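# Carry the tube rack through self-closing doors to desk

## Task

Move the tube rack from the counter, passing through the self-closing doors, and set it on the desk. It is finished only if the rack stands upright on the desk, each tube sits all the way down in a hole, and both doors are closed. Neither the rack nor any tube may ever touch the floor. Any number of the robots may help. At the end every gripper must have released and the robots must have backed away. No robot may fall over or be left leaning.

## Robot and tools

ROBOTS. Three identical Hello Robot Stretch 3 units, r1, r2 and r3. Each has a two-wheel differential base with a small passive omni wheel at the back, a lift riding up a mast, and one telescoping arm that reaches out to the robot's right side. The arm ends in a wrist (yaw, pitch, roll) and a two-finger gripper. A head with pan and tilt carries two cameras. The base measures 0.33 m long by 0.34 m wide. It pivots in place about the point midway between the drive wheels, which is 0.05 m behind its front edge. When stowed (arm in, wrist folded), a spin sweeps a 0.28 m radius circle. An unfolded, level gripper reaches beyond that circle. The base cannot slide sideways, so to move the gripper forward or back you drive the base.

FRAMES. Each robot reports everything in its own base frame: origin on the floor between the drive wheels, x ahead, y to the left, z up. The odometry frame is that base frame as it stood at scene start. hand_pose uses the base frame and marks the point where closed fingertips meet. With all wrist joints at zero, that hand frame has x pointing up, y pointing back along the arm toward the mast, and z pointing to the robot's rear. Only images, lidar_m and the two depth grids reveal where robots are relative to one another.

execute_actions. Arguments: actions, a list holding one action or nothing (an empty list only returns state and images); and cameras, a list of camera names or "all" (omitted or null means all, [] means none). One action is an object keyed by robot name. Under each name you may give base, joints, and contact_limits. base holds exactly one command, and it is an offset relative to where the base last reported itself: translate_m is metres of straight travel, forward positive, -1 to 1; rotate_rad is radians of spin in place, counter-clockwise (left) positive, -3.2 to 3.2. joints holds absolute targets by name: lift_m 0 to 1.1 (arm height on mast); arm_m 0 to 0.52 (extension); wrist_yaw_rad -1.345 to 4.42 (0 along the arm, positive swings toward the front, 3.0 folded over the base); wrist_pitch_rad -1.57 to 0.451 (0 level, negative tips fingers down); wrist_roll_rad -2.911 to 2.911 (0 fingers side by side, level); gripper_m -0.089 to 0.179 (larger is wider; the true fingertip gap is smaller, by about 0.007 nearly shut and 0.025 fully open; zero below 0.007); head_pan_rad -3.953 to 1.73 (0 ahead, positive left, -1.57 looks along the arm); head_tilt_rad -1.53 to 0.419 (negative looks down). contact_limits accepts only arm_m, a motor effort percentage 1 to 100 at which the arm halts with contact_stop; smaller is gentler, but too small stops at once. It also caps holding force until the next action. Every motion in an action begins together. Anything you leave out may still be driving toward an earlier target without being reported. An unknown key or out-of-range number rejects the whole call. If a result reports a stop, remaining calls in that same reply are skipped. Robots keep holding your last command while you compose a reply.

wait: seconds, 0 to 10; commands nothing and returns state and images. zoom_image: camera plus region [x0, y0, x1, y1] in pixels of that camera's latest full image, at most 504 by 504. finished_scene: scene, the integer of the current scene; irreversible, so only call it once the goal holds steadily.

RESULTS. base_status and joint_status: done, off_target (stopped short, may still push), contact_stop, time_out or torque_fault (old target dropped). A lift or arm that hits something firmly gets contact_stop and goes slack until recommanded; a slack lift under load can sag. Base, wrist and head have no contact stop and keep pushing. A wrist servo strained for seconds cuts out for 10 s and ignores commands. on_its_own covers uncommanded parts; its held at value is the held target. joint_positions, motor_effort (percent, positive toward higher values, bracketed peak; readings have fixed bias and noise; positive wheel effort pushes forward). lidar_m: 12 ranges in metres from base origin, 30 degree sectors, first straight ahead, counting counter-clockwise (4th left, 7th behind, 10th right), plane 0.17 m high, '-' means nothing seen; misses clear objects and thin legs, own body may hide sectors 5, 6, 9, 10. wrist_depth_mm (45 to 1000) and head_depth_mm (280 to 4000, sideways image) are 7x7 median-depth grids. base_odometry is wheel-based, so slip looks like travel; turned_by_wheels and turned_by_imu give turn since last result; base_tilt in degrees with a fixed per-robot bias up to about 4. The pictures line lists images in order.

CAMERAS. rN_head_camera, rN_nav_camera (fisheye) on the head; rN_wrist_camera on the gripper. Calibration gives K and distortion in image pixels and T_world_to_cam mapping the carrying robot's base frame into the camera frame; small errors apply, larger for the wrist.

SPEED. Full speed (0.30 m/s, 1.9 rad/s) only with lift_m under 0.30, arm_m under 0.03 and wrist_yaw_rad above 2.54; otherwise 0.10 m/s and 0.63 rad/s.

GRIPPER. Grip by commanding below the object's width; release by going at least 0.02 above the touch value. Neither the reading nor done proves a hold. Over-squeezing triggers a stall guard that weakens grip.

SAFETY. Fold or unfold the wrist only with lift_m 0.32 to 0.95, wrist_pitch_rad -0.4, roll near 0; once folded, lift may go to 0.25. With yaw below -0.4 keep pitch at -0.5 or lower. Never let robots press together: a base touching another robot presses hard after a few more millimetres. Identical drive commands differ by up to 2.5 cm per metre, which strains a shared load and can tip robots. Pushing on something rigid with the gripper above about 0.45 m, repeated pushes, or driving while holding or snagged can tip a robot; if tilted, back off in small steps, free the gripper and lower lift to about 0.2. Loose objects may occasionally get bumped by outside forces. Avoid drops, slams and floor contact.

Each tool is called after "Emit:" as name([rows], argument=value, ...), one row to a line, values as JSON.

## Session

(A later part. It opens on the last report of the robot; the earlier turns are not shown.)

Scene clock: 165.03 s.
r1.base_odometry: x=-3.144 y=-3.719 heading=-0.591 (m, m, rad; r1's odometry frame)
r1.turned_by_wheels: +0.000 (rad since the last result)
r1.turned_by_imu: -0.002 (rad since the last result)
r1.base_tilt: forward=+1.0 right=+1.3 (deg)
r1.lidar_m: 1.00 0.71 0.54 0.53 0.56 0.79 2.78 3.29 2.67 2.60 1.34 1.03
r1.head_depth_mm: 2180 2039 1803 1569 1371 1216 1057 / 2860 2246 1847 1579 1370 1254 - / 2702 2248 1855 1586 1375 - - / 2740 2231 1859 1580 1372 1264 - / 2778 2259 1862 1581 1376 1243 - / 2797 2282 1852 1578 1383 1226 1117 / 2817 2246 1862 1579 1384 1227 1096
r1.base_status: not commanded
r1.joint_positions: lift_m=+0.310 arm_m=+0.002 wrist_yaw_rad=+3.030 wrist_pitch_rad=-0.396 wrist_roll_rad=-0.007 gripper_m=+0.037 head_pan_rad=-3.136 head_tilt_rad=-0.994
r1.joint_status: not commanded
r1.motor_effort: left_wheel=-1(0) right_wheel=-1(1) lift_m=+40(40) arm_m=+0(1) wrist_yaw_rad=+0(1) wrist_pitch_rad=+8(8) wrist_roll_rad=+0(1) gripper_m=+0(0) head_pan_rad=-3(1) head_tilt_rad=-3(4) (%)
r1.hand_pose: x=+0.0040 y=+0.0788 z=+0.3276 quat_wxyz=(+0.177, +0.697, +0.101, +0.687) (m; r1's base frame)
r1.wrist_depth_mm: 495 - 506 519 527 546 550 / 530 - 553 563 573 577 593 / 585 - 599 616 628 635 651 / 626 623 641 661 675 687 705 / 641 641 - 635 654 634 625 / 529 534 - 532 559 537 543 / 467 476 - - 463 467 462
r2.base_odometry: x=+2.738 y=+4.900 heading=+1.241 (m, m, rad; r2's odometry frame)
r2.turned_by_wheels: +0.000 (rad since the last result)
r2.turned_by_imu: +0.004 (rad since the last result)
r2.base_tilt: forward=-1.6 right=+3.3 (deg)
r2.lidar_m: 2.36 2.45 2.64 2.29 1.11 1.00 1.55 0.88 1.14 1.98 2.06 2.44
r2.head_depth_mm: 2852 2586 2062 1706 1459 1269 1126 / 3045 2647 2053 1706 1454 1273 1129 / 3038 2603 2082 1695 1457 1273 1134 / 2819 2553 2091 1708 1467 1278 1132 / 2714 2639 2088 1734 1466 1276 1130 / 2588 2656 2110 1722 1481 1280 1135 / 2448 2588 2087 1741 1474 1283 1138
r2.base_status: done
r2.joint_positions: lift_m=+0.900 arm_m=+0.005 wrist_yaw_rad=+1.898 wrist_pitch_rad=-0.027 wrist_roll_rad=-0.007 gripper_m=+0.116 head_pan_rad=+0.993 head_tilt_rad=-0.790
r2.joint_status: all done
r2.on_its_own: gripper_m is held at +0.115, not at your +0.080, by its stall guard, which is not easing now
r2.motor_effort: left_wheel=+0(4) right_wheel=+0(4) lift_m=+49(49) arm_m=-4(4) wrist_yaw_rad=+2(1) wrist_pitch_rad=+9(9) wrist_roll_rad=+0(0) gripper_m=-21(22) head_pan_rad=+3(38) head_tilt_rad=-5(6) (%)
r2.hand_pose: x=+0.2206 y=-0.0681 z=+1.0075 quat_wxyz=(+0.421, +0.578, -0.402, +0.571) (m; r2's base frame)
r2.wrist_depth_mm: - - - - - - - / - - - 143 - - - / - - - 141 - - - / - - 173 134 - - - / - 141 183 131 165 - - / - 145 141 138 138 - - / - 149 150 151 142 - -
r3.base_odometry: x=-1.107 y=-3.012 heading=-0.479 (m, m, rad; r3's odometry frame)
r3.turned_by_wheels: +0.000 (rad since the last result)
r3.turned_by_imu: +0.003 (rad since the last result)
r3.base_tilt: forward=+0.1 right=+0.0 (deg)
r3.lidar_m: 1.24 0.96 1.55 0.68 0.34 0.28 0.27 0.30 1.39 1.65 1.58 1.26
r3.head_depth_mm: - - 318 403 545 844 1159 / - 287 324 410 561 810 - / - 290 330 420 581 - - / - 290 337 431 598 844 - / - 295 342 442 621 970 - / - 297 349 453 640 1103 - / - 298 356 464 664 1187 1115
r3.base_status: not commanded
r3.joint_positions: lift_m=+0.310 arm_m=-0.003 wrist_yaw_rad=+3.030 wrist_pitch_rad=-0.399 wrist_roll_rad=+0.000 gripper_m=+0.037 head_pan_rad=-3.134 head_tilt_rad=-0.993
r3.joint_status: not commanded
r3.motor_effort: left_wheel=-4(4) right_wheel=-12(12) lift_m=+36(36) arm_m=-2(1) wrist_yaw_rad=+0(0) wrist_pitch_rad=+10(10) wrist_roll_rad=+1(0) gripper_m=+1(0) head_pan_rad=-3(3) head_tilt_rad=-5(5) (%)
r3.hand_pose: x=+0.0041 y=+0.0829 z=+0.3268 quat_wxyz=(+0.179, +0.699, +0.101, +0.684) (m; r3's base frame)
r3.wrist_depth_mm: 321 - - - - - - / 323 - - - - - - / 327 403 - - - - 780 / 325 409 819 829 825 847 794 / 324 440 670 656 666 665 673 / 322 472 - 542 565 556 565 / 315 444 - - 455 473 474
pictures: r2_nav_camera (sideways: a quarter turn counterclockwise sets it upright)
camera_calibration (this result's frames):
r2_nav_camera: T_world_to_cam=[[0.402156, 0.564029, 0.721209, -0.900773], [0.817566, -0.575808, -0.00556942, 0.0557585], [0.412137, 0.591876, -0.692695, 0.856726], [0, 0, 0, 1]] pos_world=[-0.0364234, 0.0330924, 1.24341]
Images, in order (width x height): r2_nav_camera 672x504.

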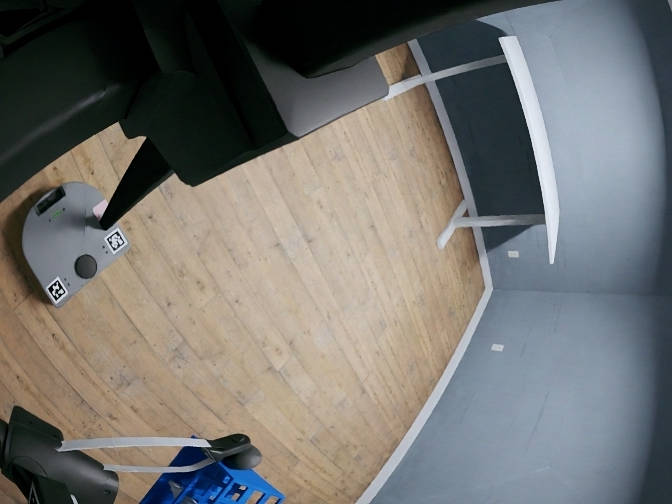

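Emit:
execute_actions([
  {"r2":{"base":{"translate_m":0.7},"joints":{"head_pan_rad":0,"head_tilt_rad":-0.9}},"r3":{"base":{"translate_m":0.85}}},
], cameras=[])

Emit:
execute_actions([
  {"r2":{"base":{"rotate_rad":1.57},"joints":{"wrist_yaw_rad":1.57}}},
], cameras=[])

Emit:
execute_actions([
  {"r2":{"base":{"translate_m":1.0}}},
], cameras=[])

Emit:
execute_actions([
  {"r2":{"base":{"translate_m":0.8}}},
], cameras=["r2_nav_camera","r2_head_camera"])

Scene clock: 175.63 s.
r1.base_odometry: x=-3.144 y=-3.719 heading=-0.591 (m, m, rad; r1's odometry frame)
r1.turned_by_wheels: +0.000 (rad since the last result)
r1.turned_by_imu: -0.002 (rad since the last result)
r1.base_tilt: forward=+0.9 right=+1.3 (deg)
r1.lidar_m: 1.00 0.71 0.54 0.53 0.56 0.79 2.79 3.28 2.67 2.61 1.34 1.03
r1.head_depth_mm: 2183 2050 1810 1557 1373 1222 1056 / 2814 2228 1847 1572 1367 1256 - / 2756 2212 1857 1569 1380 - - / 2776 2234 1850 1578 1376 1264 - / 2759 2232 1853 1575 1371 1252 - / 2786 2241 1865 1579 1388 1222 1113 / 2829 2260 1858 1578 1388 1221 1093
r1.base_status: not commanded
r1.joint_positions: lift_m=+0.310 arm_m=+0.002 wrist_yaw_rad=+3.030 wrist_pitch_rad=-0.396 wrist_roll_rad=-0.007 gripper_m=+0.037 head_pan_rad=-3.136 head_tilt_rad=-0.994
r1.joint_status: not commanded
r1.motor_effort: left_wheel=+0(1) right_wheel=-1(1) lift_m=+40(40) arm_m=+0(0) wrist_yaw_rad=+0(0) wrist_pitch_rad=+8(8) wrist_roll_rad=+1(1) gripper_m=+0(0) head_pan_rad=-2(2) head_tilt_rad=-4(3) (%)
r1.hand_pose: x=+0.0040 y=+0.0788 z=+0.3276 quat_wxyz=(+0.177, +0.697, +0.101, +0.687) (m; r1's base frame)
r1.wrist_depth_mm: 498 - 506 521 529 543 547 / 529 - 555 562 564 588 593 / 581 - 613 615 631 641 657 / 624 636 648 658 670 682 708 / 636 641 - 643 653 639 643 / 543 539 - 538 565 534 533 / 470 478 - - 464 467 466
r2.base_odometry: x=+2.965 y=+5.562 heading=+1.241 (m, m, rad; r2's odometry frame)
r2.turned_by_wheels: +0.000 (rad since the last result)
r2.turned_by_imu: +0.003 (rad since the last result)
r2.base_tilt: forward=-1.6 right=+3.2 (deg)
r2.lidar_m: 1.66 1.73 2.39 2.38 2.08 1.60 1.55 1.54 2.06 1.99 2.07 1.71
r2.head_depth_mm: 1501 1744 1865 298 323 1232 1105 / 1509 1771 1844 304 324 1226 1105 / 1515 1782 1813 1520 324 1208 1108 / 1533 1800 1845 1589 1323 1230 1110 / 1535 1808 1823 1596 1388 1240 1113 / 1551 1836 1854 1597 1398 1242 1123 / 1563 1849 1859 1584 1395 1244 1118
r2.base_status: done
r2.joint_positions: lift_m=+0.900 arm_m=+0.005 wrist_yaw_rad=+1.898 wrist_pitch_rad=-0.027 wrist_roll_rad=-0.007 gripper_m=+0.116 head_pan_rad=+0.007 head_tilt_rad=-0.889
r2.joint_status: all done
r2.on_its_own: gripper_m is held at +0.115, not at your +0.080, by its stall guard, which is not easing now
r2.motor_effort: left_wheel=-1(3) right_wheel=+0(5) lift_m=+49(49) arm_m=-4(4) wrist_yaw_rad=+1(1) wrist_pitch_rad=+9(9) wrist_roll_rad=+0(0) gripper_m=-21(22) head_pan_rad=-3(37) head_tilt_rad=-6(17) (%)
r2.hand_pose: x=+0.2206 y=-0.0681 z=+1.0075 quat_wxyz=(+0.421, +0.578, -0.402, +0.571) (m; r2's base frame)
r2.wrist_depth_mm: - - - - - - - / - - - 144 - - - / - - - 141 - - - / - - 174 134 - - - / - 141 183 132 165 - - / - 145 141 138 138 - - / - 148 151 151 142 - -
r3.base_odometry: x=-0.352 y=-3.404 heading=-0.479 (m, m, rad; r3's odometry frame)
r3.turned_by_wheels: +0.000 (rad since the last result)
r3.turned_by_imu: +0.001 (rad since the last result)
r3.base_tilt: forward=+0.2 right=+0.0 (deg)
r3.lidar_m: 0.40 0.44 0.55 0.53 3.89 0.30 0.27 1.83 1.78 1.07 0.51 0.41
r3.head_depth_mm: 297 353 538 1100 1387 1246 1157 / - 299 372 584 1312 1256 - / - 295 341 434 649 - - / 1555 1830 1768 1522 1354 1251 - / 1652 1947 1790 1549 1389 1253 - / 1665 1970 1774 1554 1383 1231 - / 1684 1963 1782 1548 1373 1228 1121
r3.base_status: translate_m off_target (by the wheels' count: +0.8502 of +0.8500)
r3.joint_positions: lift_m=+0.310 arm_m=-0.003 wrist_yaw_rad=+3.030 wrist_pitch_rad=-0.399 wrist_roll_rad=+0.000 gripper_m=+0.037 head_pan_rad=-3.134 head_tilt_rad=-0.993
r3.joint_status: not commanded
r3.on_its_own: left_wheel is at rest, and its effort (-19) is outside its rest range (-18 to +18); right_wheel is at rest, and its effort (-43) is outside its rest range (-18 to +18)
r3.motor_effort: left_wheel=-19(28) right_wheel=-43(44) lift_m=+36(37) arm_m=-2(2) wrist_yaw_rad=+0(0) wrist_pitch_rad=+10(10) wrist_roll_rad=+1(0) gripper_m=+0(1) head_pan_rad=-3(2) head_tilt_rad=-5(4) (%)
r3.hand_pose: x=+0.0041 y=+0.0829 z=+0.3268 quat_wxyz=(+0.179, +0.699, +0.101, +0.684) (m; r3's base frame)
r3.wrist_depth_mm: - - - 523 525 522 470 / - - - 564 565 567 463 / - - - 621 618 611 470 / 808 791 734 670 676 661 458 / 640 646 671 659 666 621 459 / 533 541 - 537 561 550 445 / 457 487 - - 452 475 445
pictures: none
No camera images: the call's "cameras" was empty. Leave "cameras" out to get every camera's image.

Scene clock: 179.07 s.
r1.base_odometry: x=-3.144 y=-3.719 heading=-0.591 (m, m, rad; r1's odometry frame)
r1.turned_by_wheels: +0.000 (rad since the last result)
r1.turned_by_imu: -0.001 (rad since the last result)
r1.base_tilt: forward=+0.9 right=+1.3 (deg)
r1.lidar_m: 1.00 0.71 0.54 0.53 0.56 0.79 2.78 3.29 2.66 2.61 1.34 1.02
r1.head_depth_mm: 2174 2044 1797 1575 1367 1223 1053 / 2823 2265 1858 1576 1367 1259 - / 2729 2229 1855 1578 1384 - - / 2773 2251 1841 1578 1382 1257 - / 2746 2232 1846 1574 1375 1245 - / 2812 2270 1870 1575 1373 1220 1111 / 2837 2254 1846 1581 1387 1224 1099
r1.base_status: not commanded
r1.joint_positions: lift_m=+0.310 arm_m=+0.002 wrist_yaw_rad=+3.030 wrist_pitch_rad=-0.396 wrist_roll_rad=-0.007 gripper_m=+0.037 head_pan_rad=-3.136 head_tilt_rad=-0.994
r1.joint_status: not commanded
r1.motor_effort: left_wheel=-2(1) right_wheel=-1(1) lift_m=+40(40) arm_m=+0(0) wrist_yaw_rad=+0(0) wrist_pitch_rad=+8(8) wrist_roll_rad=+1(1) gripper_m=+0(0) head_pan_rad=-2(2) head_tilt_rad=-4(3) (%)
r1.hand_pose: x=+0.0040 y=+0.0788 z=+0.3276 quat_wxyz=(+0.177, +0.697, +0.101, +0.687) (m; r1's base frame)
r1.wrist_depth_mm: 500 - 509 518 532 537 545 / 532 - 550 555 574 588 596 / 584 - 601 614 621 640 644 / 622 632 650 652 685 693 699 / 642 645 - 638 659 630 635 / 536 541 - 535 555 547 537 / 469 477 - - 466 466 468
r2.base_odometry: x=+2.965 y=+5.562 heading=+2.810 (m, m, rad; r2's odometry frame)
r2.turned_by_wheels: +1.570 (rad since the last result)
r2.turned_by_imu: +1.587 (rad since the last result)
r2.base_tilt: forward=-1.6 right=+3.2 (deg)
r2.lidar_m: 2.38 2.08 1.61 1.56 1.54 2.06 1.99 2.07 1.71 1.66 1.73 2.39
r2.head_depth_mm: 2448 2169 1834 351 356 1228 1105 / 2534 2176 1831 1617 1354 1226 1114 / 2504 2193 1847 1578 1382 1232 1104 / 2509 2194 1845 1571 1388 1231 1108 / 2537 2197 1850 1591 1381 1236 1109 / 2492 2226 1853 1597 1403 1235 1119 / 2615 2253 1845 1595 1402 1231 1117
r2.base_status: done
r2.joint_positions: lift_m=+0.900 arm_m=+0.005 wrist_yaw_rad=+1.573 wrist_pitch_rad=-0.027 wrist_roll_rad=-0.007 gripper_m=+0.116 head_pan_rad=+0.007 head_tilt_rad=-0.889
r2.joint_status: all done
r2.on_its_own: gripper_m is held at +0.115, not at your +0.080, by its stall guard, which is not easing now
r2.motor_effort: left_wheel=-3(5) right_wheel=+4(8) lift_m=+50(49) arm_m=-4(4) wrist_yaw_rad=-3(4) wrist_pitch_rad=+9(9) wrist_roll_rad=+0(0) gripper_m=-21(21) head_pan_rad=-2(3) head_tilt_rad=-5(6) (%)
r2.hand_pose: x=+0.2341 y=-0.1498 z=+1.0075 quat_wxyz=(+0.508, +0.506, -0.491, +0.495) (m; r2's base frame)
r2.wrist_depth_mm: - - - - - - - / - - - 138 - - - / - - - 140 - - - / - - 173 133 - - - / - 141 184 131 152 - - / - 145 142 138 138 - - / - 149 150 150 142 - -
r3.base_odometry: x=-0.352 y=-3.404 heading=-0.479 (m, m, rad; r3's odometry frame)
r3.turned_by_wheels: +0.000 (rad since the last result)
r3.turned_by_imu: +0.001 (rad since the last result)
r3.base_tilt: forward=+0.1 right=+0.0 (deg)
r3.lidar_m: 0.40 0.44 0.55 0.53 3.92 0.30 0.27 1.83 1.78 1.07 0.51 0.41
r3.head_depth_mm: 296 354 536 1092 1383 1238 1157 / - 299 371 584 1305 1261 - / - 295 340 434 645 - - / 1558 1853 1784 1544 1363 1260 - / 1650 1961 1789 1550 1392 1252 - / 1675 1956 1773 1551 1365 1235 - / 1682 1967 1785 1557 1377 1237 1119
r3.base_status: not commanded
r3.joint_positions: lift_m=+0.310 arm_m=-0.003 wrist_yaw_rad=+3.030 wrist_pitch_rad=-0.399 wrist_roll_rad=+0.000 gripper_m=+0.037 head_pan_rad=-3.134 head_tilt_rad=-0.993
r3.joint_status: not commanded
r3.on_its_own: left_wheel is at rest, and its effort (-19) is outside its rest range (-18 to +18); right_wheel is at rest, and its effort (-43) is outside its rest range (-18 to +18)
r3.motor_effort: left_wheel=-19(20) right_wheel=-43(43) lift_m=+37(36) arm_m=-1(2) wrist_yaw_rad=+0(0) wrist_pitch_rad=+10(10) wrist_roll_rad=+1(0) gripper_m=+0(0) head_pan_rad=-2(4) head_tilt_rad=-4(4) (%)
r3.hand_pose: x=+0.0041 y=+0.0829 z=+0.3268 quat_wxyz=(+0.179, +0.699, +0.101, +0.684) (m; r3's base frame)
r3.wrist_depth_mm: - - - 526 521 523 464 / - - - 567 565 572 468 / - - - 623 616 610 464 / 803 798 738 669 672 655 460 / 641 650 676 655 660 610 458 / 540 537 - 541 567 548 445 / 455 481 - - 451 477 445
pictures: none
No camera images: the call's "cameras" was empty. Leave "cameras" out to get every camera's image.

Scene clock: 190.00 s.
r1.base_odometry: x=-3.144 y=-3.719 heading=-0.591 (m, m, rad; r1's odometry frame)
r1.turned_by_wheels: +0.000 (rad since the last result)
r1.turned_by_imu: -0.002 (rad since the last result)
r1.base_tilt: forward=+0.9 right=+1.3 (deg)
r1.lidar_m: 1.00 0.71 0.54 0.53 0.56 0.78 2.78 3.28 2.66 2.61 1.34 1.02
r1.head_depth_mm: 2173 2051 1798 1569 1372 1217 1058 / 2829 2223 1857 1587 1371 1257 - / 2728 2243 1848 1584 1368 - - / 2778 2258 1859 1578 1377 1262 - / 2776 2235 1848 1580 1381 1238 - / 2773 2233 1869 1590 1378 1219 1110 / 2816 2271 1855 1586 1379 1226 1101
r1.base_status: not commanded
r1.joint_positions: lift_m=+0.310 arm_m=+0.002 wrist_yaw_rad=+3.030 wrist_pitch_rad=-0.396 wrist_roll_rad=-0.007 gripper_m=+0.037 head_pan_rad=-3.136 head_tilt_rad=-0.994
r1.joint_status: not commanded
r1.motor_effort: left_wheel=+0(1) right_wheel=-1(1) lift_m=+40(40) arm_m=+0(0) wrist_yaw_rad=-1(1) wrist_pitch_rad=+8(8) wrist_roll_rad=+1(1) gripper_m=+0(1) head_pan_rad=-1(1) head_tilt_rad=-3(4) (%)
r1.hand_pose: x=+0.0040 y=+0.0788 z=+0.3276 quat_wxyz=(+0.177, +0.697, +0.101, +0.687) (m; r1's base frame)
r1.wrist_depth_mm: 496 - 511 516 530 547 548 / 532 - 549 555 575 588 596 / 567 - 598 607 627 635 657 / 623 633 657 653 674 688 703 / 641 634 - 638 658 631 636 / 538 539 - 536 558 540 534 / 463 476 - - 468 464 464
r2.base_odometry: x=+2.020 y=+5.888 heading=+2.810 (m, m, rad; r2's odometry frame)
r2.turned_by_wheels: +0.000 (rad since the last result)
r2.turned_by_imu: +0.004 (rad since the last result)
r2.base_tilt: forward=-1.6 right=+3.2 (deg)
r2.lidar_m: 1.77 1.43 1.52 1.47 1.64 2.14 2.99 2.34 1.73 1.68 1.76 1.42
r2.head_depth_mm: 1611 1886 1827 351 356 1223 1108 / 1620 1888 1825 1613 1355 1229 1107 / 1612 1899 1843 1588 1377 1232 1119 / 1628 1927 1843 1593 1378 1233 1116 / 1655 1952 1851 1575 1394 1231 1113 / 1665 1971 1871 1577 1401 1239 1122 / 1664 1887 1769 1582 1399 1239 1115
r2.base_status: done
r2.joint_positions: lift_m=+0.900 arm_m=+0.005 wrist_yaw_rad=+1.573 wrist_pitch_rad=-0.027 wrist_roll_rad=-0.007 gripper_m=+0.116 head_pan_rad=+0.007 head_tilt_rad=-0.889
r2.joint_status: not commanded
r2.on_its_own: gripper_m is held at +0.115, not at your +0.080, by its stall guard, which is not easing now
r2.motor_effort: left_wheel=-4(5) right_wheel=+4(9) lift_m=+49(49) arm_m=-4(4) wrist_yaw_rad=-4(4) wrist_pitch_rad=+9(9) wrist_roll_rad=+0(0) gripper_m=-22(22) head_pan_rad=-3(3) head_tilt_rad=-6(5) (%)
r2.hand_pose: x=+0.2341 y=-0.1498 z=+1.0075 quat_wxyz=(+0.508, +0.506, -0.491, +0.495) (m; r2's base frame)
r2.wrist_depth_mm: - - - - - - - / - - - 138 - - - / - - - 141 - - - / - - 173 134 884 - - / - 141 185 131 165 - - / - 144 141 138 138 - - / - 149 150 151 142 - -
r3.base_odometry: x=-0.352 y=-3.404 heading=-0.479 (m, m, rad; r3's odometry frame)
r3.turned_by_wheels: +0.000 (rad since the last result)
r3.turned_by_imu: +0.003 (rad since the last result)
r3.base_tilt: forward=+0.1 right=+0.0 (deg)
r3.lidar_m: 0.40 0.44 0.55 0.53 3.91 0.30 0.27 1.82 1.78 1.07 0.51 0.41
r3.head_depth_mm: 296 353 538 1103 1374 1231 1158 / - 299 371 582 1306 1259 - / - 296 341 434 648 - - / 1563 1832 1782 1535 1357 1256 - / 1646 1936 1775 1554 1381 1249 - / 1654 1937 1787 1557 1381 1244 - / 1690 1971 1785 1551 1371 1238 1125
r3.base_status: not commanded
r3.joint_positions: lift_m=+0.310 arm_m=-0.003 wrist_yaw_rad=+3.030 wrist_pitch_rad=-0.399 wrist_roll_rad=+0.000 gripper_m=+0.037 head_pan_rad=-3.134 head_tilt_rad=-0.993
r3.joint_status: not commanded
r3.on_its_own: left_wheel is at rest, and its effort (-20) is outside its rest range (-18 to +18); right_wheel is at rest, and its effort (-44) is outside its rest range (-18 to +18)
r3.motor_effort: left_wheel=-20(20) right_wheel=-44(43) lift_m=+35(37) arm_m=-2(1) wrist_yaw_rad=+0(0) wrist_pitch_rad=+10(10) wrist_roll_rad=+0(0) gripper_m=+0(0) head_pan_rad=-4(1) head_tilt_rad=-4(5) (%)
r3.hand_pose: x=+0.0041 y=+0.0829 z=+0.3268 quat_wxyz=(+0.179, +0.699, +0.101, +0.684) (m; r3's base frame)
r3.wrist_depth_mm: - - - 518 527 522 467 / - - - 562 565 578 459 / - - - 620 625 608 463 / 777 796 737 672 663 659 458 / 633 637 681 658 669 620 460 / 530 531 - 541 554 554 447 / 452 492 - - 458 470 443
pictures: none
No camera images: the call's "cameras" was empty. Leave "cameras" out to get every camera's image.

Scene clock: 198.97 s.
r1.base_odometry: x=-3.144 y=-3.719 heading=-0.591 (m, m, rad; r1's odometry frame)
r1.turned_by_wheels: +0.000 (rad since the last result)
r1.turned_by_imu: -0.002 (rad since the last result)
r1.base_tilt: forward=+0.9 right=+1.3 (deg)
r1.lidar_m: 1.00 0.71 0.54 0.53 0.56 0.79 2.78 3.29 2.66 2.60 1.34 1.02
r1.head_depth_mm: 2174 2047 1792 1574 1367 1218 1057 / 2801 2206 1844 1567 1371 1254 - / 2743 2233 1855 1572 1375 - - / 2713 2245 1851 1586 1379 1260 - / 2757 2246 1859 1589 1377 1241 - / 2792 2265 1854 1581 1387 1223 1113 / 2830 2268 1859 1592 1390 1222 1098
r1.base_status: not commanded
r1.joint_positions: lift_m=+0.310 arm_m=+0.002 wrist_yaw_rad=+3.030 wrist_pitch_rad=-0.396 wrist_roll_rad=-0.007 gripper_m=+0.037 head_pan_rad=-3.136 head_tilt_rad=-0.994
r1.joint_status: not commanded
r1.motor_effort: left_wheel=-1(1) right_wheel=-1(1) lift_m=+40(40) arm_m=+0(0) wrist_yaw_rad=+0(1) wrist_pitch_rad=+8(8) wrist_roll_rad=+1(1) gripper_m=+1(0) head_pan_rad=-2(2) head_tilt_rad=-3(3) (%)
r1.hand_pose: x=+0.0040 y=+0.0788 z=+0.3276 quat_wxyz=(+0.177, +0.697, +0.101, +0.687) (m; r1's base frame)
r1.wrist_depth_mm: 495 - 504 515 532 537 546 / 532 - 550 557 560 585 592 / 575 - 597 607 630 638 650 / 627 628 651 658 671 686 705 / 633 642 - 632 659 632 637 / 539 537 - 538 555 539 536 / 466 477 - - 467 460 463
r2.base_odometry: x=+1.263 y=+6.148 heading=+2.810 (m, m, rad; r2's odometry frame)
r2.turned_by_wheels: +0.000 (rad since the last result)
r2.turned_by_imu: +0.003 (rad since the last result)
r2.base_tilt: forward=-1.6 right=+3.3 (deg)
r2.lidar_m: 0.97 1.02 0.79 1.45 1.52 2.65 3.79 2.35 1.75 1.70 0.76 1.00
r2.head_depth_mm: 695 561 470 352 341 1174 1108 / 698 560 470 412 348 1174 1111 / 702 565 472 405 355 1176 1107 / 705 567 473 406 355 1178 1112 / 708 569 474 407 357 1191 1116 / 712 573 475 409 357 1199 1107 / 715 571 478 409 358 1203 1114
r2.base_status: done
r2.joint_positions: lift_m=+0.900 arm_m=+0.005 wrist_yaw_rad=+1.573 wrist_pitch_rad=-0.027 wrist_roll_rad=-0.007 gripper_m=+0.116 head_pan_rad=+0.007 head_tilt_rad=-0.889
r2.joint_status: not commanded
r2.on_its_own: gripper_m is held at +0.115, not at your +0.080, by its stall guard, which is not easing now
r2.motor_effort: left_wheel=-3(4) right_wheel=+3(7) lift_m=+49(49) arm_m=-4(4) wrist_yaw_rad=-3(3) wrist_pitch_rad=+9(9) wrist_roll_rad=+0(0) gripper_m=-22(23) head_pan_rad=-2(2) head_tilt_rad=-5(5) (%)
r2.hand_pose: x=+0.2341 y=-0.1498 z=+1.0075 quat_wxyz=(+0.508, +0.506, -0.491, +0.495) (m; r2's base frame)
r2.wrist_depth_mm: 821 817 815 825 830 825 829 / 855 852 858 144 841 841 844 / 879 879 882 140 875 880 880 / 420 390 173 134 484 576 627 / 288 141 184 131 165 336 347 / - 145 141 138 137 - 239 / 160 149 150 151 142 178 184
r3.base_odometry: x=-0.352 y=-3.404 heading=-0.479 (m, m, rad; r3's odometry frame)
r3.turned_by_wheels: +0.000 (rad since the last result)
r3.turned_by_imu: +0.003 (rad since the last result)
r3.base_tilt: forward=+0.1 right=+0.0 (deg)
r3.lidar_m: 0.40 0.44 0.55 0.53 2.98 0.30 0.27 1.83 1.78 1.07 0.51 0.41
r3.head_depth_mm: 296 353 538 1095 1382 1244 1163 / - 299 371 584 1294 1253 - / - 295 340 434 649 - - / 1567 1820 1801 1530 1348 1256 - / 1650 1954 1792 1555 1373 1253 - / 1657 1944 1767 1567 1381 1241 - / 1686 1931 1792 1551 1375 1239 1116
r3.base_status: not commanded
r3.joint_positions: lift_m=+0.310 arm_m=-0.003 wrist_yaw_rad=+3.030 wrist_pitch_rad=-0.399 wrist_roll_rad=+0.000 gripper_m=+0.037 head_pan_rad=-3.134 head_tilt_rad=-0.993
r3.joint_status: not commanded
r3.on_its_own: left_wheel is at rest, and its effort (-20) is outside its rest range (-18 to +18); right_wheel is at rest, and its effort (-43) is outside its rest range (-18 to +18)
r3.motor_effort: left_wheel=-20(19) right_wheel=-43(43) lift_m=+37(36) arm_m=-1(1) wrist_yaw_rad=+0(0) wrist_pitch_rad=+10(10) wrist_roll_rad=+0(0) gripper_m=+1(0) head_pan_rad=-2(3) head_tilt_rad=-4(5) (%)
r3.hand_pose: x=+0.0041 y=+0.0829 z=+0.3268 quat_wxyz=(+0.179, +0.699, +0.101, +0.684) (m; r3's base frame)
r3.wrist_depth_mm: - - - 522 522 520 466 / - - - 566 566 569 463 / - - - 612 618 611 466 / 797 794 745 666 669 655 461 / 637 637 673 659 672 620 458 / 528 535 - 543 559 552 449 / 456 482 - - 458 470 441
pictures: r2_head_camera (sideways: a quarter turn clockwise sets it upright), r2_nav_camera (sideways: a quarter turn counterclockwise sets it upright)
camera_calibration (this result's frames):
r2_head_camera: T_world_to_cam=[[-0.79922, -0.022201, -0.600629, 0.804262], [-0.0297052, 0.999555, 0.00258035, -0.00207398], [0.600304, 0.019904, -0.799524, 0.990787], [0, 0, 0, 1]] pos_world=[0.0479472, 0.000207824, 1.27523]
r2_nav_camera: T_world_to_cam=[[0.759992, -0.0233286, 0.649514, -0.809529], [-0.028948, -0.999579, -0.00203008, 0.0563139], [0.649288, -0.0172593, -0.760347, 0.943261], [0, 0, 0, 1]] pos_world=[0.00441708, 0.053685, 1.24312]
Images, in order (width x height): r2_head_camera 896x504, r2_nav_camera 672x504.

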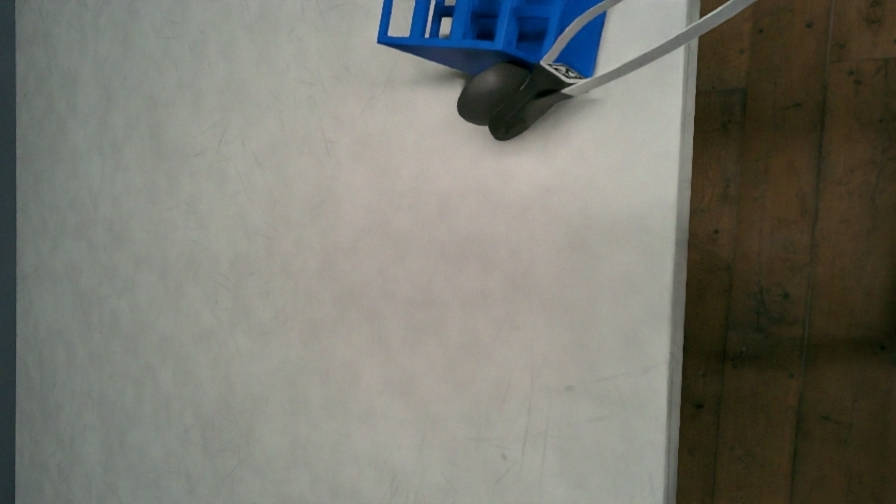

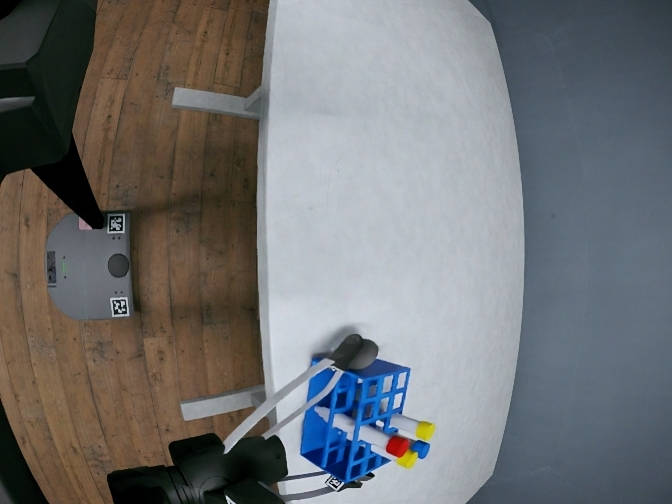

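Emit:
execute_actions([
  {"r2":{"base":{"translate_m":0.05}},"r3":{"base":{"translate_m":0.25}}},
], cameras=[])

Emit:
execute_actions([
  {"r2":{"joints":{"lift_m":0.88}}},
], cameras=["r2_wrist_camera","r2_head_camera","r3_nav_camera"])

Scene clock: 203.47 s.
r1.base_odometry: x=-3.144 y=-3.719 heading=-0.591 (m, m, rad; r1's odometry frame)
r1.turned_by_wheels: +0.000 (rad since the last result)
r1.turned_by_imu: -0.001 (rad since the last result)
r1.base_tilt: forward=+0.9 right=+1.3 (deg)
r1.lidar_m: 1.00 0.71 0.54 0.53 0.56 0.79 2.77 3.29 2.67 2.60 1.34 1.03
r1.head_depth_mm: 2147 2045 1814 1574 1373 1209 1052 / 2813 2218 1858 1572 1371 1260 - / 2753 2238 1843 1581 1379 - - / 2728 2238 1853 1586 1378 1264 - / 2789 2235 1844 1574 1378 1238 - / 2806 2250 1852 1587 1378 1216 1106 / 2809 2269 1859 1580 1379 1224 1089
r1.base_status: not commanded
r1.joint_positions: lift_m=+0.310 arm_m=+0.002 wrist_yaw_rad=+3.030 wrist_pitch_rad=-0.396 wrist_roll_rad=-0.007 gripper_m=+0.037 head_pan_rad=-3.136 head_tilt_rad=-0.994
r1.joint_status: not commanded
r1.motor_effort: left_wheel=-1(2) right_wheel=-1(1) lift_m=+40(40) arm_m=+0(0) wrist_yaw_rad=+0(0) wrist_pitch_rad=+8(8) wrist_roll_rad=+1(1) gripper_m=+0(0) head_pan_rad=-1(2) head_tilt_rad=-3(3) (%)
r1.hand_pose: x=+0.0040 y=+0.0788 z=+0.3276 quat_wxyz=(+0.177, +0.697, +0.101, +0.687) (m; r1's base frame)
r1.wrist_depth_mm: 499 - 506 520 527 543 546 / 536 - 549 553 571 582 597 / 572 - 601 604 622 641 653 / 625 626 650 662 676 674 710 / 639 642 - 638 653 631 644 / 543 534 - 533 557 538 544 / 467 478 - - 463 467 468
r2.base_odometry: x=+1.216 y=+6.164 heading=+2.810 (m, m, rad; r2's odometry frame)
r2.turned_by_wheels: +0.000 (rad since the last result)
r2.turned_by_imu: +0.000 (rad since the last result)
r2.base_tilt: forward=-1.6 right=+3.3 (deg)
r2.lidar_m: 0.92 0.97 0.76 1.45 1.52 2.28 3.84 2.35 1.75 1.70 0.73 0.95
r2.head_depth_mm: 692 560 469 351 341 315 1078 / 695 563 469 414 348 315 1077 / 702 565 472 406 356 316 1086 / 706 568 474 406 356 317 1081 / 706 567 475 407 356 317 1101 / 712 570 477 409 358 318 1092 / 712 571 477 410 358 319 1103
r2.base_status: done
r2.joint_positions: lift_m=+0.900 arm_m=+0.005 wrist_yaw_rad=+1.573 wrist_pitch_rad=-0.027 wrist_roll_rad=-0.007 gripper_m=+0.116 head_pan_rad=+0.007 head_tilt_rad=-0.889
r2.joint_status: not commanded
r2.on_its_own: gripper_m is held at +0.115, not at your +0.080, by its stall guard, which is not easing now
r2.motor_effort: left_wheel=-3(3) right_wheel=+3(9) lift_m=+49(49) arm_m=-4(4) wrist_yaw_rad=-3(3) wrist_pitch_rad=+8(9) wrist_roll_rad=+0(0) gripper_m=-21(23) head_pan_rad=-3(2) head_tilt_rad=-6(5) (%)
r2.hand_pose: x=+0.2341 y=-0.1498 z=+1.0075 quat_wxyz=(+0.508, +0.506, -0.491, +0.495) (m; r2's base frame)
r2.wrist_depth_mm: 775 789 769 776 768 778 769 / 817 814 798 144 804 779 798 / 824 829 835 141 837 826 826 / 422 389 173 133 482 574 626 / 290 142 184 131 165 337 346 / - 145 142 138 138 - 239 / 160 149 150 151 142 177 184
r3.base_odometry: x=-0.131 y=-3.520 heading=-0.479 (m, m, rad; r3's odometry frame)
r3.turned_by_wheels: +0.000 (rad since the last result)
r3.turned_by_imu: +0.001 (rad since the last result)
r3.base_tilt: forward=+0.1 right=+0.1 (deg)
r3.lidar_m: 0.16 0.17 0.26 0.51 0.55 0.71 1.93 2.09 1.74 0.42 0.20 0.16
r3.head_depth_mm: 1820 2014 1762 1543 1378 1246 1163 / 1831 2039 1776 1539 1386 1253 - / 1850 2057 1778 1548 1385 - - / 1874 2049 1797 1552 1385 1277 - / 1906 2089 1778 1551 1378 1263 - / 1907 2096 1794 1565 1381 1231 - / 1927 2126 1786 1544 1375 1233 1128
r3.base_status: done
r3.joint_positions: lift_m=+0.310 arm_m=-0.003 wrist_yaw_rad=+3.030 wrist_pitch_rad=-0.399 wrist_roll_rad=+0.000 gripper_m=+0.037 head_pan_rad=-3.134 head_tilt_rad=-0.993
r3.joint_status: not commanded
r3.motor_effort: left_wheel=+1(16) right_wheel=-3(37) lift_m=+37(37) arm_m=-1(2) wrist_yaw_rad=+0(0) wrist_pitch_rad=+10(10) wrist_roll_rad=+0(0) gripper_m=+0(0) head_pan_rad=-2(3) head_tilt_rad=-5(5) (%)
r3.hand_pose: x=+0.0041 y=+0.0829 z=+0.3268 quat_wxyz=(+0.179, +0.699, +0.101, +0.684) (m; r3's base frame)
r3.wrist_depth_mm: 467 - 495 489 477 274 186 / 464 - 535 538 517 275 185 / 492 925 582 584 531 274 184 / 533 622 635 642 521 271 184 / 605 615 664 661 463 270 183 / 531 533 - 551 405 270 183 / 456 483 - - 454 269 183
pictures: none
No camera images: the call's "cameras" was empty. Leave "cameras" out to get every camera's image.

Scene clock: 204.40 s.
r1.base_odometry: x=-3.144 y=-3.719 heading=-0.591 (m, m, rad; r1's odometry frame)
r1.turned_by_wheels: +0.000 (rad since the last result)
r1.turned_by_imu: +0.000 (rad since the last result)
r1.base_tilt: forward=+1.0 right=+1.4 (deg)
r1.lidar_m: 1.00 0.71 0.54 0.53 0.56 0.79 2.78 3.30 2.66 2.60 1.34 1.03
r1.head_depth_mm: 2153 2067 1792 1578 1379 1215 1061 / 2845 2230 1855 1562 1378 1256 - / 2753 2224 1858 1575 1368 - - / 2740 2232 1843 1572 1375 1267 - / 2792 2260 1845 1593 1379 1240 - / 2766 2266 1872 1583 1386 1218 1111 / 2814 2243 1852 1584 1382 1222 1098
r1.base_status: not commanded
r1.joint_positions: lift_m=+0.310 arm_m=+0.002 wrist_yaw_rad=+3.030 wrist_pitch_rad=-0.396 wrist_roll_rad=-0.007 gripper_m=+0.037 head_pan_rad=-3.136 head_tilt_rad=-0.994
r1.joint_status: not commanded
r1.motor_effort: left_wheel=-1(1) right_wheel=-1(1) lift_m=+40(40) arm_m=+0(1) wrist_yaw_rad=+0(0) wrist_pitch_rad=+8(8) wrist_roll_rad=+0(1) gripper_m=+0(1) head_pan_rad=-2(2) head_tilt_rad=-4(4) (%)
r1.hand_pose: x=+0.0040 y=+0.0788 z=+0.3276 quat_wxyz=(+0.177, +0.697, +0.101, +0.687) (m; r1's base frame)
r1.wrist_depth_mm: 498 - 503 519 529 539 549 / 533 - 548 557 572 581 599 / 577 - 605 612 625 636 652 / 624 639 644 658 668 688 705 / 650 634 - 634 657 631 637 / 538 531 - 529 554 537 538 / 461 474 - - 464 463 465
r2.base_odometry: x=+1.216 y=+6.164 heading=+2.810 (m, m, rad; r2's odometry frame)
r2.turned_by_wheels: +0.000 (rad since the last result)
r2.turned_by_imu: +0.000 (rad since the last result)
r2.base_tilt: forward=-1.6 right=+3.2 (deg)
r2.lidar_m: 0.92 0.96 0.76 1.45 1.51 2.24 3.84 2.36 1.75 1.69 0.73 0.95
r2.head_depth_mm: 695 562 469 350 341 315 1077 / 699 564 471 413 348 315 1081 / 703 565 473 405 355 316 1075 / 706 567 473 406 356 316 1098 / 708 570 476 408 357 317 1101 / 710 570 477 408 357 319 1105 / 714 574 478 409 358 319 1104
r2.base_status: not commanded
r2.joint_positions: lift_m=+0.880 arm_m=+0.005 wrist_yaw_rad=+1.572 wrist_pitch_rad=+0.017 wrist_roll_rad=-0.014 gripper_m=+0.116 head_pan_rad=+0.007 head_tilt_rad=-0.889
r2.joint_status: all done
r2.on_its_own: gripper_m is held at +0.115, not at your +0.080, by its stall guard, which is not easing now
r2.motor_effort: left_wheel=-3(3) right_wheel=+3(3) lift_m=+33(42) arm_m=-4(4) wrist_yaw_rad=-3(3) wrist_pitch_rad=-6(9) wrist_roll_rad=+3(4) gripper_m=-22(23) head_pan_rad=-3(3) head_tilt_rad=-6(6) (%)
r2.hand_pose: x=+0.2353 y=-0.1498 z=+0.9994 quat_wxyz=(+0.499, +0.492, -0.500, +0.508) (m; r2's base frame)
r2.wrist_depth_mm: 801 796 789 793 781 774 785 / 810 810 819 132 799 808 794 / 813 846 854 137 828 830 843 / 430 357 141 132 180 667 842 / 280 141 177 144 163 343 356 / - 142 140 129 136 - 234 / 148 146 149 148 144 167 174
r3.base_odometry: x=-0.131 y=-3.520 heading=-0.479 (m, m, rad; r3's odometry frame)
r3.turned_by_wheels: +0.000 (rad since the last result)
r3.turned_by_imu: +0.000 (rad since the last result)
r3.base_tilt: forward=+0.1 right=+0.0 (deg)
r3.lidar_m: 0.16 0.17 0.26 0.51 0.55 0.79 1.93 2.09 1.73 0.42 0.20 0.16
r3.head_depth_mm: 1816 2009 1753 1548 1387 1235 1156 / 1847 2056 1801 1553 1388 1264 - / 1856 2044 1785 1563 1382 - - / 1864 2059 1787 1567 1383 1275 - / 1877 2067 1792 1547 1386 1253 - / 1924 2077 1781 1551 1360 1235 - / 1924 2068 1785 1555 1369 1235 1127
r3.base_status: not commanded
r3.joint_positions: lift_m=+0.310 arm_m=-0.003 wrist_yaw_rad=+3.030 wrist_pitch_rad=-0.399 wrist_roll_rad=+0.000 gripper_m=+0.037 head_pan_rad=-3.134 head_tilt_rad=-0.993
r3.joint_status: not commanded
r3.motor_effort: left_wheel=+1(1) right_wheel=-3(3) lift_m=+37(37) arm_m=-2(2) wrist_yaw_rad=+0(0) wrist_pitch_rad=+10(10) wrist_roll_rad=+1(0) gripper_m=+0(0) head_pan_rad=-2(3) head_tilt_rad=-4(4) (%)
r3.hand_pose: x=+0.0041 y=+0.0829 z=+0.3268 quat_wxyz=(+0.179, +0.699, +0.101, +0.684) (m; r3's base frame)
r3.wrist_depth_mm: 464 - 486 494 482 275 185 / 502 - 532 531 519 272 185 / 548 564 585 581 521 273 185 / 590 619 637 652 525 273 184 / 644 637 659 656 458 271 183 / 538 537 - 544 413 270 184 / 459 486 - - 456 269 183
pictures: r2_head_camera (sideways: a quarter turn clockwise sets it upright), r2_wrist_camera, r3_nav_camera (sideways: a quarter turn counterclockwise sets it upright)
camera_calibration (this result's frames):
r2_head_camera: T_world_to_cam=[[-0.79923, -0.0222003, -0.600615, 0.804244], [-0.0297042, 0.999555, 0.00258075, -0.00207451], [0.60029, 0.0199034, -0.799535, 0.9908], [0, 0, 0, 1]] pos_world=[0.0479467, 0.000207781, 1.27523]
r2_wrist_camera: T_world_to_cam=[[-0.0313617, -0.997581, 0.0620401, -0.210647], [-0.173209, -0.0557072, -0.983308, 1.04236], [0.984386, -0.0415841, -0.171043, 0.0974869], [0, 0, 0, 1]] pos_world=[0.077975, -0.148017, 1.0547]
r3_nav_camera: T_world_to_cam=[[-0.866301, 0.0338028, 0.498377, -0.593768], [0.0034547, 0.998089, -0.061691, 0.132979], [-0.49951, -0.0517213, -0.864763, 1.08091], [0, 0, 0, 1]] pos_world=[0.0250857, -0.0567473, 1.23886]
Images, in order (width x height): r2_head_camera 896x504, r2_wrist_camera 644x364, r3_nav_camera 672x504.

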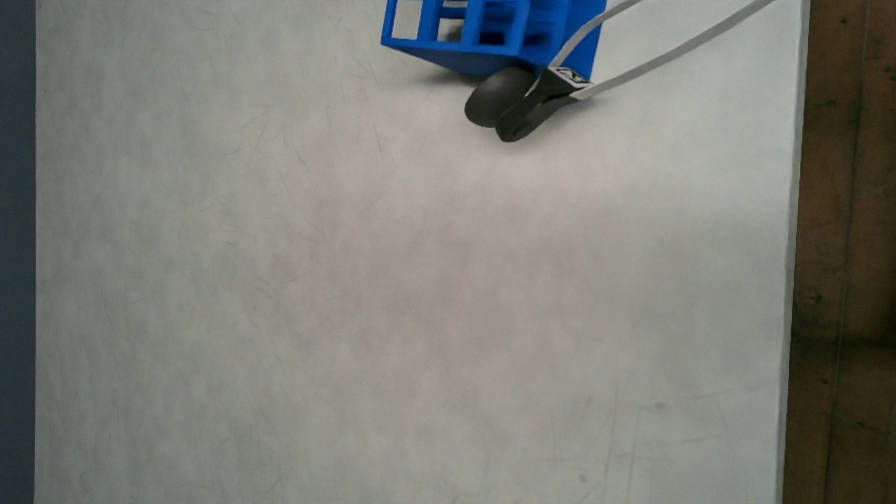

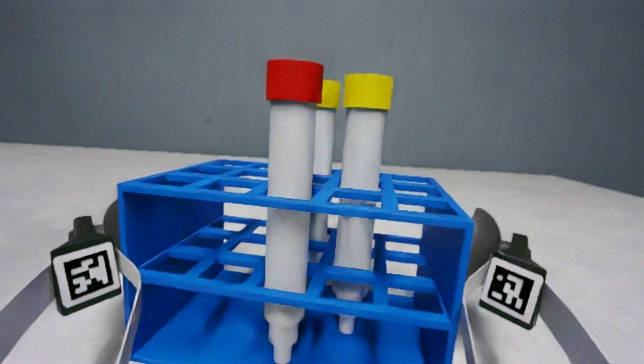

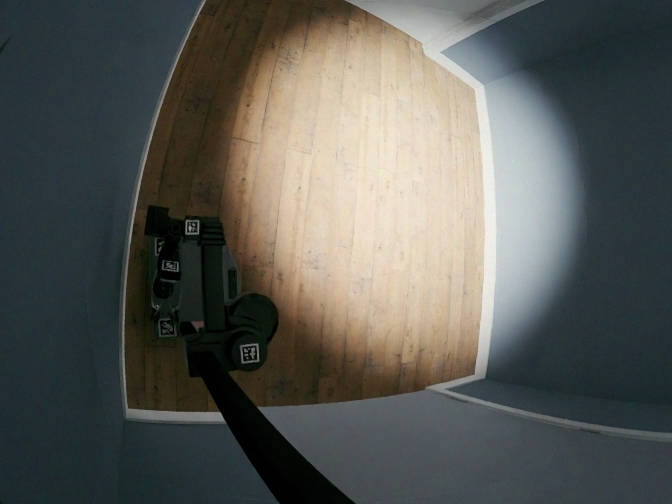

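Contact made; doors look shut.

Emit:
execute_actions([
  {"r2":{"joints":{"lift_m":0.888,"gripper_m":0.179}}},
], cameras=[])

Emit:
execute_actions([
  {"r2":{"base":{"translate_m":-0.3}}},
], cameras=["r2_wrist_camera","r3_nav_camera"])

Emit:
finished_scene(scene=2)

Scene clock: 206.13 s.
r1.base_odometry: x=-3.144 y=-3.719 heading=-0.591 (m, m, rad; r1's odometry frame)
r1.turned_by_wheels: +0.000 (rad since the last result)
r1.turned_by_imu: +0.000 (rad since the last result)
r1.base_tilt: forward=+1.0 right=+1.3 (deg)
r1.lidar_m: 1.00 0.71 0.54 0.53 0.56 0.79 2.79 3.29 2.67 2.60 1.34 1.02
r1.head_depth_mm: 2178 2049 1801 1573 1374 1217 1056 / 2861 2245 1846 1583 1377 1256 - / 2723 2226 1848 1586 1371 - - / 2744 2234 1842 1584 1373 1259 - / 2764 2233 1851 1582 1383 1230 - / 2809 2245 1855 1587 1378 1221 1111 / 2849 2232 1870 1581 1381 1222 1091
r1.base_status: not commanded
r1.joint_positions: lift_m=+0.310 arm_m=+0.002 wrist_yaw_rad=+3.030 wrist_pitch_rad=-0.396 wrist_roll_rad=-0.007 gripper_m=+0.037 head_pan_rad=-3.136 head_tilt_rad=-0.994
r1.joint_status: not commanded
r1.motor_effort: left_wheel=-1(1) right_wheel=-1(1) lift_m=+40(40) arm_m=+0(0) wrist_yaw_rad=+0(0) wrist_pitch_rad=+8(8) wrist_roll_rad=+1(1) gripper_m=+0(0) head_pan_rad=-1(2) head_tilt_rad=-4(3) (%)
r1.hand_pose: x=+0.0040 y=+0.0788 z=+0.3276 quat_wxyz=(+0.177, +0.697, +0.101, +0.687) (m; r1's base frame)
r1.wrist_depth_mm: 501 - 508 518 528 536 550 / 532 - 550 558 572 584 596 / 572 - 605 612 616 638 659 / 627 630 647 659 677 698 708 / 633 631 - 647 659 637 638 / 541 534 - 540 550 537 535 / 463 480 - - 461 467 464
r2.base_odometry: x=+1.216 y=+6.164 heading=+2.810 (m, m, rad; r2's odometry frame)
r2.turned_by_wheels: +0.000 (rad since the last result)
r2.turned_by_imu: +0.000 (rad since the last result)
r2.base_tilt: forward=-1.6 right=+3.2 (deg)
r2.lidar_m: 0.92 0.96 0.76 1.45 1.52 2.22 3.84 2.35 1.75 1.70 0.73 0.95
r2.head_depth_mm: 694 561 469 345 341 315 1079 / 698 561 471 413 342 316 1076 / 703 564 471 405 355 316 1079 / 707 565 473 406 357 316 1080 / 708 569 476 407 356 317 1100 / 712 570 476 407 357 318 1092 / 713 573 478 410 358 319 1107
r2.base_status: not commanded
r2.joint_positions: lift_m=+0.888 arm_m=+0.005 wrist_yaw_rad=+1.573 wrist_pitch_rad=-0.016 wrist_roll_rad=-0.010 gripper_m=+0.179 head_pan_rad=+0.007 head_tilt_rad=-0.889
r2.joint_status: all done
r2.motor_effort: left_wheel=-3(3) right_wheel=+3(4) lift_m=+48(48) arm_m=-4(4) wrist_yaw_rad=-3(3) wrist_pitch_rad=+5(6) wrist_roll_rad=+2(3) gripper_m=+0(87) head_pan_rad=-3(3) head_tilt_rad=-5(5) (%)
r2.hand_pose: x=+0.2345 y=-0.1498 z=+0.9985 quat_wxyz=(+0.506, +0.502, -0.493, +0.499) (m; r2's base frame)
r2.wrist_depth_mm: 781 785 781 788 786 768 775 / 811 810 810 129 807 807 805 / 818 827 828 134 843 837 824 / 397 363 153 129 157 561 610 / 275 139 175 126 148 315 328 / - 141 139 129 139 192 226 / 147 143 150 147 143 164 168
r3.base_odometry: x=-0.131 y=-3.520 heading=-0.479 (m, m, rad; r3's odometry frame)
r3.turned_by_wheels: +0.000 (rad since the last result)
r3.turned_by_imu: +0.000 (rad since the last result)
r3.base_tilt: forward=+0.1 right=+0.1 (deg)
r3.lidar_m: 0.16 0.17 0.26 0.51 0.55 0.84 1.93 2.09 1.73 0.42 0.20 0.16
r3.head_depth_mm: 1818 2011 1761 1567 1379 1239 1157 / 1840 2061 1791 1558 1380 1251 - / 1855 2048 1781 1555 1379 - - / 1900 2064 1778 1558 1380 1286 - / 1917 2081 1779 1545 1371 1253 - / 1917 2091 1790 1554 1375 1238 - / 1931 2065 1768 1542 1380 1229 1115
r3.base_status: not commanded
r3.joint_positions: lift_m=+0.310 arm_m=-0.003 wrist_yaw_rad=+3.030 wrist_pitch_rad=-0.399 wrist_roll_rad=+0.000 gripper_m=+0.037 head_pan_rad=-3.134 head_tilt_rad=-0.993
r3.joint_status: not commanded
r3.motor_effort: left_wheel=+2(1) right_wheel=-3(4) lift_m=+36(36) arm_m=-2(1) wrist_yaw_rad=+0(0) wrist_pitch_rad=+10(10) wrist_roll_rad=+0(0) gripper_m=+0(0) head_pan_rad=-3(3) head_tilt_rad=-4(4) (%)
r3.hand_pose: x=+0.0041 y=+0.0829 z=+0.3268 quat_wxyz=(+0.179, +0.699, +0.101, +0.684) (m; r3's base frame)
r3.wrist_depth_mm: 490 - 495 485 478 277 185 / 527 - 536 528 523 277 184 / 589 582 582 582 531 273 184 / 636 640 638 638 528 273 184 / 644 636 663 648 458 269 183 / 532 531 - 542 410 269 183 / 460 483 - - 452 269 183
pictures: none
No camera images: the call's "cameras" was empty. Leave "cameras" out to get every camera's image.

Scene clock: 210.37 s.
r1.base_odometry: x=-3.144 y=-3.719 heading=-0.591 (m, m, rad; r1's odometry frame)
r1.turned_by_wheels: +0.000 (rad since the last result)
r1.turned_by_imu: -0.001 (rad since the last result)
r1.base_tilt: forward=+1.0 right=+1.3 (deg)
r1.lidar_m: 1.00 0.71 0.54 0.53 0.56 0.78 2.78 3.29 2.66 2.60 1.34 1.02
r1.head_depth_mm: 2162 2032 1794 1568 1369 1220 1054 / 2827 2223 1859 1569 1370 1250 - / 2726 2252 1840 1576 1375 - - / 2741 2230 1857 1575 1372 1265 - / 2792 2235 1841 1578 1380 1237 - / 2806 2270 1854 1573 1380 1219 1105 / 2814 2254 1866 1587 1379 1221 1097
r1.base_status: not commanded
r1.joint_positions: lift_m=+0.310 arm_m=+0.002 wrist_yaw_rad=+3.030 wrist_pitch_rad=-0.396 wrist_roll_rad=-0.007 gripper_m=+0.037 head_pan_rad=-3.136 head_tilt_rad=-0.994
r1.joint_status: not commanded
r1.motor_effort: left_wheel=+0(1) right_wheel=-1(1) lift_m=+40(40) arm_m=+0(0) wrist_yaw_rad=+0(0) wrist_pitch_rad=+8(8) wrist_roll_rad=+1(1) gripper_m=+0(0) head_pan_rad=-1(2) head_tilt_rad=-3(4) (%)
r1.hand_pose: x=+0.0040 y=+0.0788 z=+0.3276 quat_wxyz=(+0.177, +0.697, +0.101, +0.687) (m; r1's base frame)
r1.wrist_depth_mm: 500 - 508 525 537 541 544 / 531 - 552 563 570 581 593 / 576 - 601 612 626 636 645 / 633 629 646 666 671 695 695 / 638 643 - 640 667 637 635 / 545 538 - 535 555 539 540 / 472 482 - - 461 466 469
r2.base_odometry: x=+1.500 y=+6.067 heading=+2.810 (m, m, rad; r2's odometry frame)
r2.turned_by_wheels: +0.000 (rad since the last result)
r2.turned_by_imu: -0.002 (rad since the last result)
r2.base_tilt: forward=-1.6 right=+3.3 (deg)
r2.lidar_m: 1.22 0.96 1.50 1.46 1.52 2.23 3.54 2.35 1.75 1.69 1.69 0.94
r2.head_depth_mm: 691 509 491 1579 1384 1226 1110 / 698 539 494 1594 1358 1231 1105 / 703 565 496 1583 1378 1226 1110 / 705 568 497 1586 1378 1241 1113 / 708 568 498 1576 1394 1232 1109 / 709 571 500 1581 1392 1243 1121 / 712 572 501 1598 1402 1243 1116
r2.base_status: done
r2.joint_positions: lift_m=+0.888 arm_m=+0.005 wrist_yaw_rad=+1.573 wrist_pitch_rad=-0.016 wrist_roll_rad=-0.010 gripper_m=+0.179 head_pan_rad=+0.007 head_tilt_rad=-0.889
r2.joint_status: not commanded
r2.motor_effort: left_wheel=-2(6) right_wheel=+3(4) lift_m=+49(49) arm_m=-4(4) wrist_yaw_rad=-3(3) wrist_pitch_rad=+5(5) wrist_roll_rad=+2(2) gripper_m=+0(0) head_pan_rad=-3(3) head_tilt_rad=-5(5) (%)
r2.hand_pose: x=+0.2345 y=-0.1498 z=+0.9984 quat_wxyz=(+0.506, +0.502, -0.493, +0.499) (m; r2's base frame)
r2.wrist_depth_mm: - - - - - - - / - - - - - - - / 910 - - 500 - - - / 398 424 444 422 515 556 621 / - - - 343 358 352 362 / - - - - - - - / - - - - - - -
r3.base_odometry: x=-0.131 y=-3.520 heading=-0.479 (m, m, rad; r3's odometry frame)
r3.turned_by_wheels: +0.000 (rad since the last result)
r3.turned_by_imu: +0.001 (rad since the last result)
r3.base_tilt: forward=+0.1 right=+0.1 (deg)
r3.lidar_m: 0.16 0.17 0.26 0.51 0.55 0.83 1.93 2.09 1.73 0.42 0.20 0.16
r3.head_depth_mm: 1809 2011 1776 1559 1389 1242 1160 / 1828 2044 1782 1558 1370 1253 - / 1848 2066 1760 1557 1373 - - / 1896 2060 1798 1549 1380 1269 - / 1906 2107 1779 1550 1375 1253 - / 1927 2076 1767 1558 1374 1237 - / 1938 2090 1784 1546 1378 1236 1122
r3.base_status: not commanded
r3.joint_positions: lift_m=+0.310 arm_m=-0.003 wrist_yaw_rad=+3.030 wrist_pitch_rad=-0.399 wrist_roll_rad=+0.000 gripper_m=+0.037 head_pan_rad=-3.134 head_tilt_rad=-0.993
r3.joint_status: not commanded
r3.motor_effort: left_wheel=+2(1) right_wheel=-3(3) lift_m=+36(37) arm_m=-2(1) wrist_yaw_rad=+0(0) wrist_pitch_rad=+10(10) wrist_roll_rad=+0(1) gripper_m=+0(0) head_pan_rad=-2(3) head_tilt_rad=-4(5) (%)
r3.hand_pose: x=+0.0041 y=+0.0829 z=+0.3268 quat_wxyz=(+0.179, +0.699, +0.101, +0.684) (m; r3's base frame)
r3.wrist_depth_mm: 487 - 489 495 476 275 185 / 532 - 534 530 524 275 185 / 575 576 576 585 529 271 184 / 641 641 642 647 523 271 184 / 634 639 670 659 455 270 183 / 527 531 - 542 407 270 183 / 460 484 - - 453 271 183
pictures: r2_wrist_camera, r3_nav_camera (sideways: a quarter turn counterclockwise sets it upright)
camera_calibration (this result's frames):
r2_wrist_camera: T_world_to_cam=[[-0.0293542, -0.997851, 0.0585889, -0.207678], [-0.20582, -0.0513242, -0.977243, 1.04351], [0.97815, -0.0407449, -0.203871, 0.132466], [0, 0, 0, 1]] pos_world=[0.0791059, -0.148277, 1.05893]
r3_nav_camera: T_world_to_cam=[[-0.866301, 0.0338028, 0.498377, -0.593768], [0.00345472, 0.998089, -0.061691, 0.132979], [-0.49951, -0.0517213, -0.864763, 1.08091], [0, 0, 0, 1]] pos_world=[0.0250857, -0.0567473, 1.23886]
Images, in order (width x height): r2_wrist_camera 644x364, r3_nav_camera 672x504.

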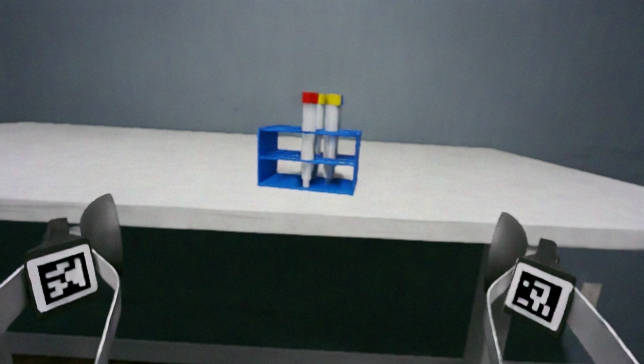

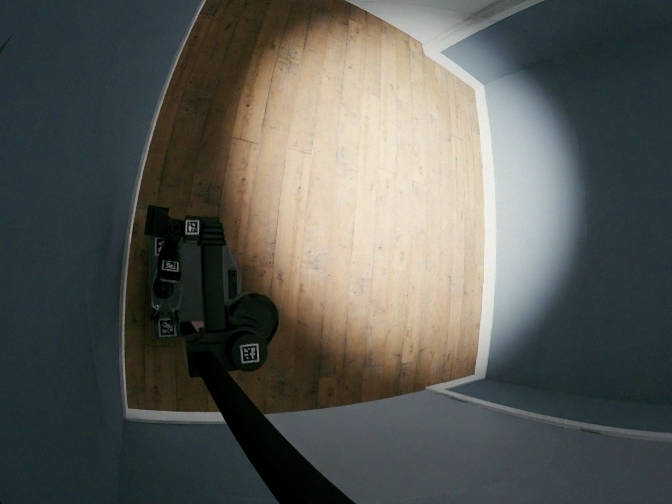

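The scene is finished: the task was done.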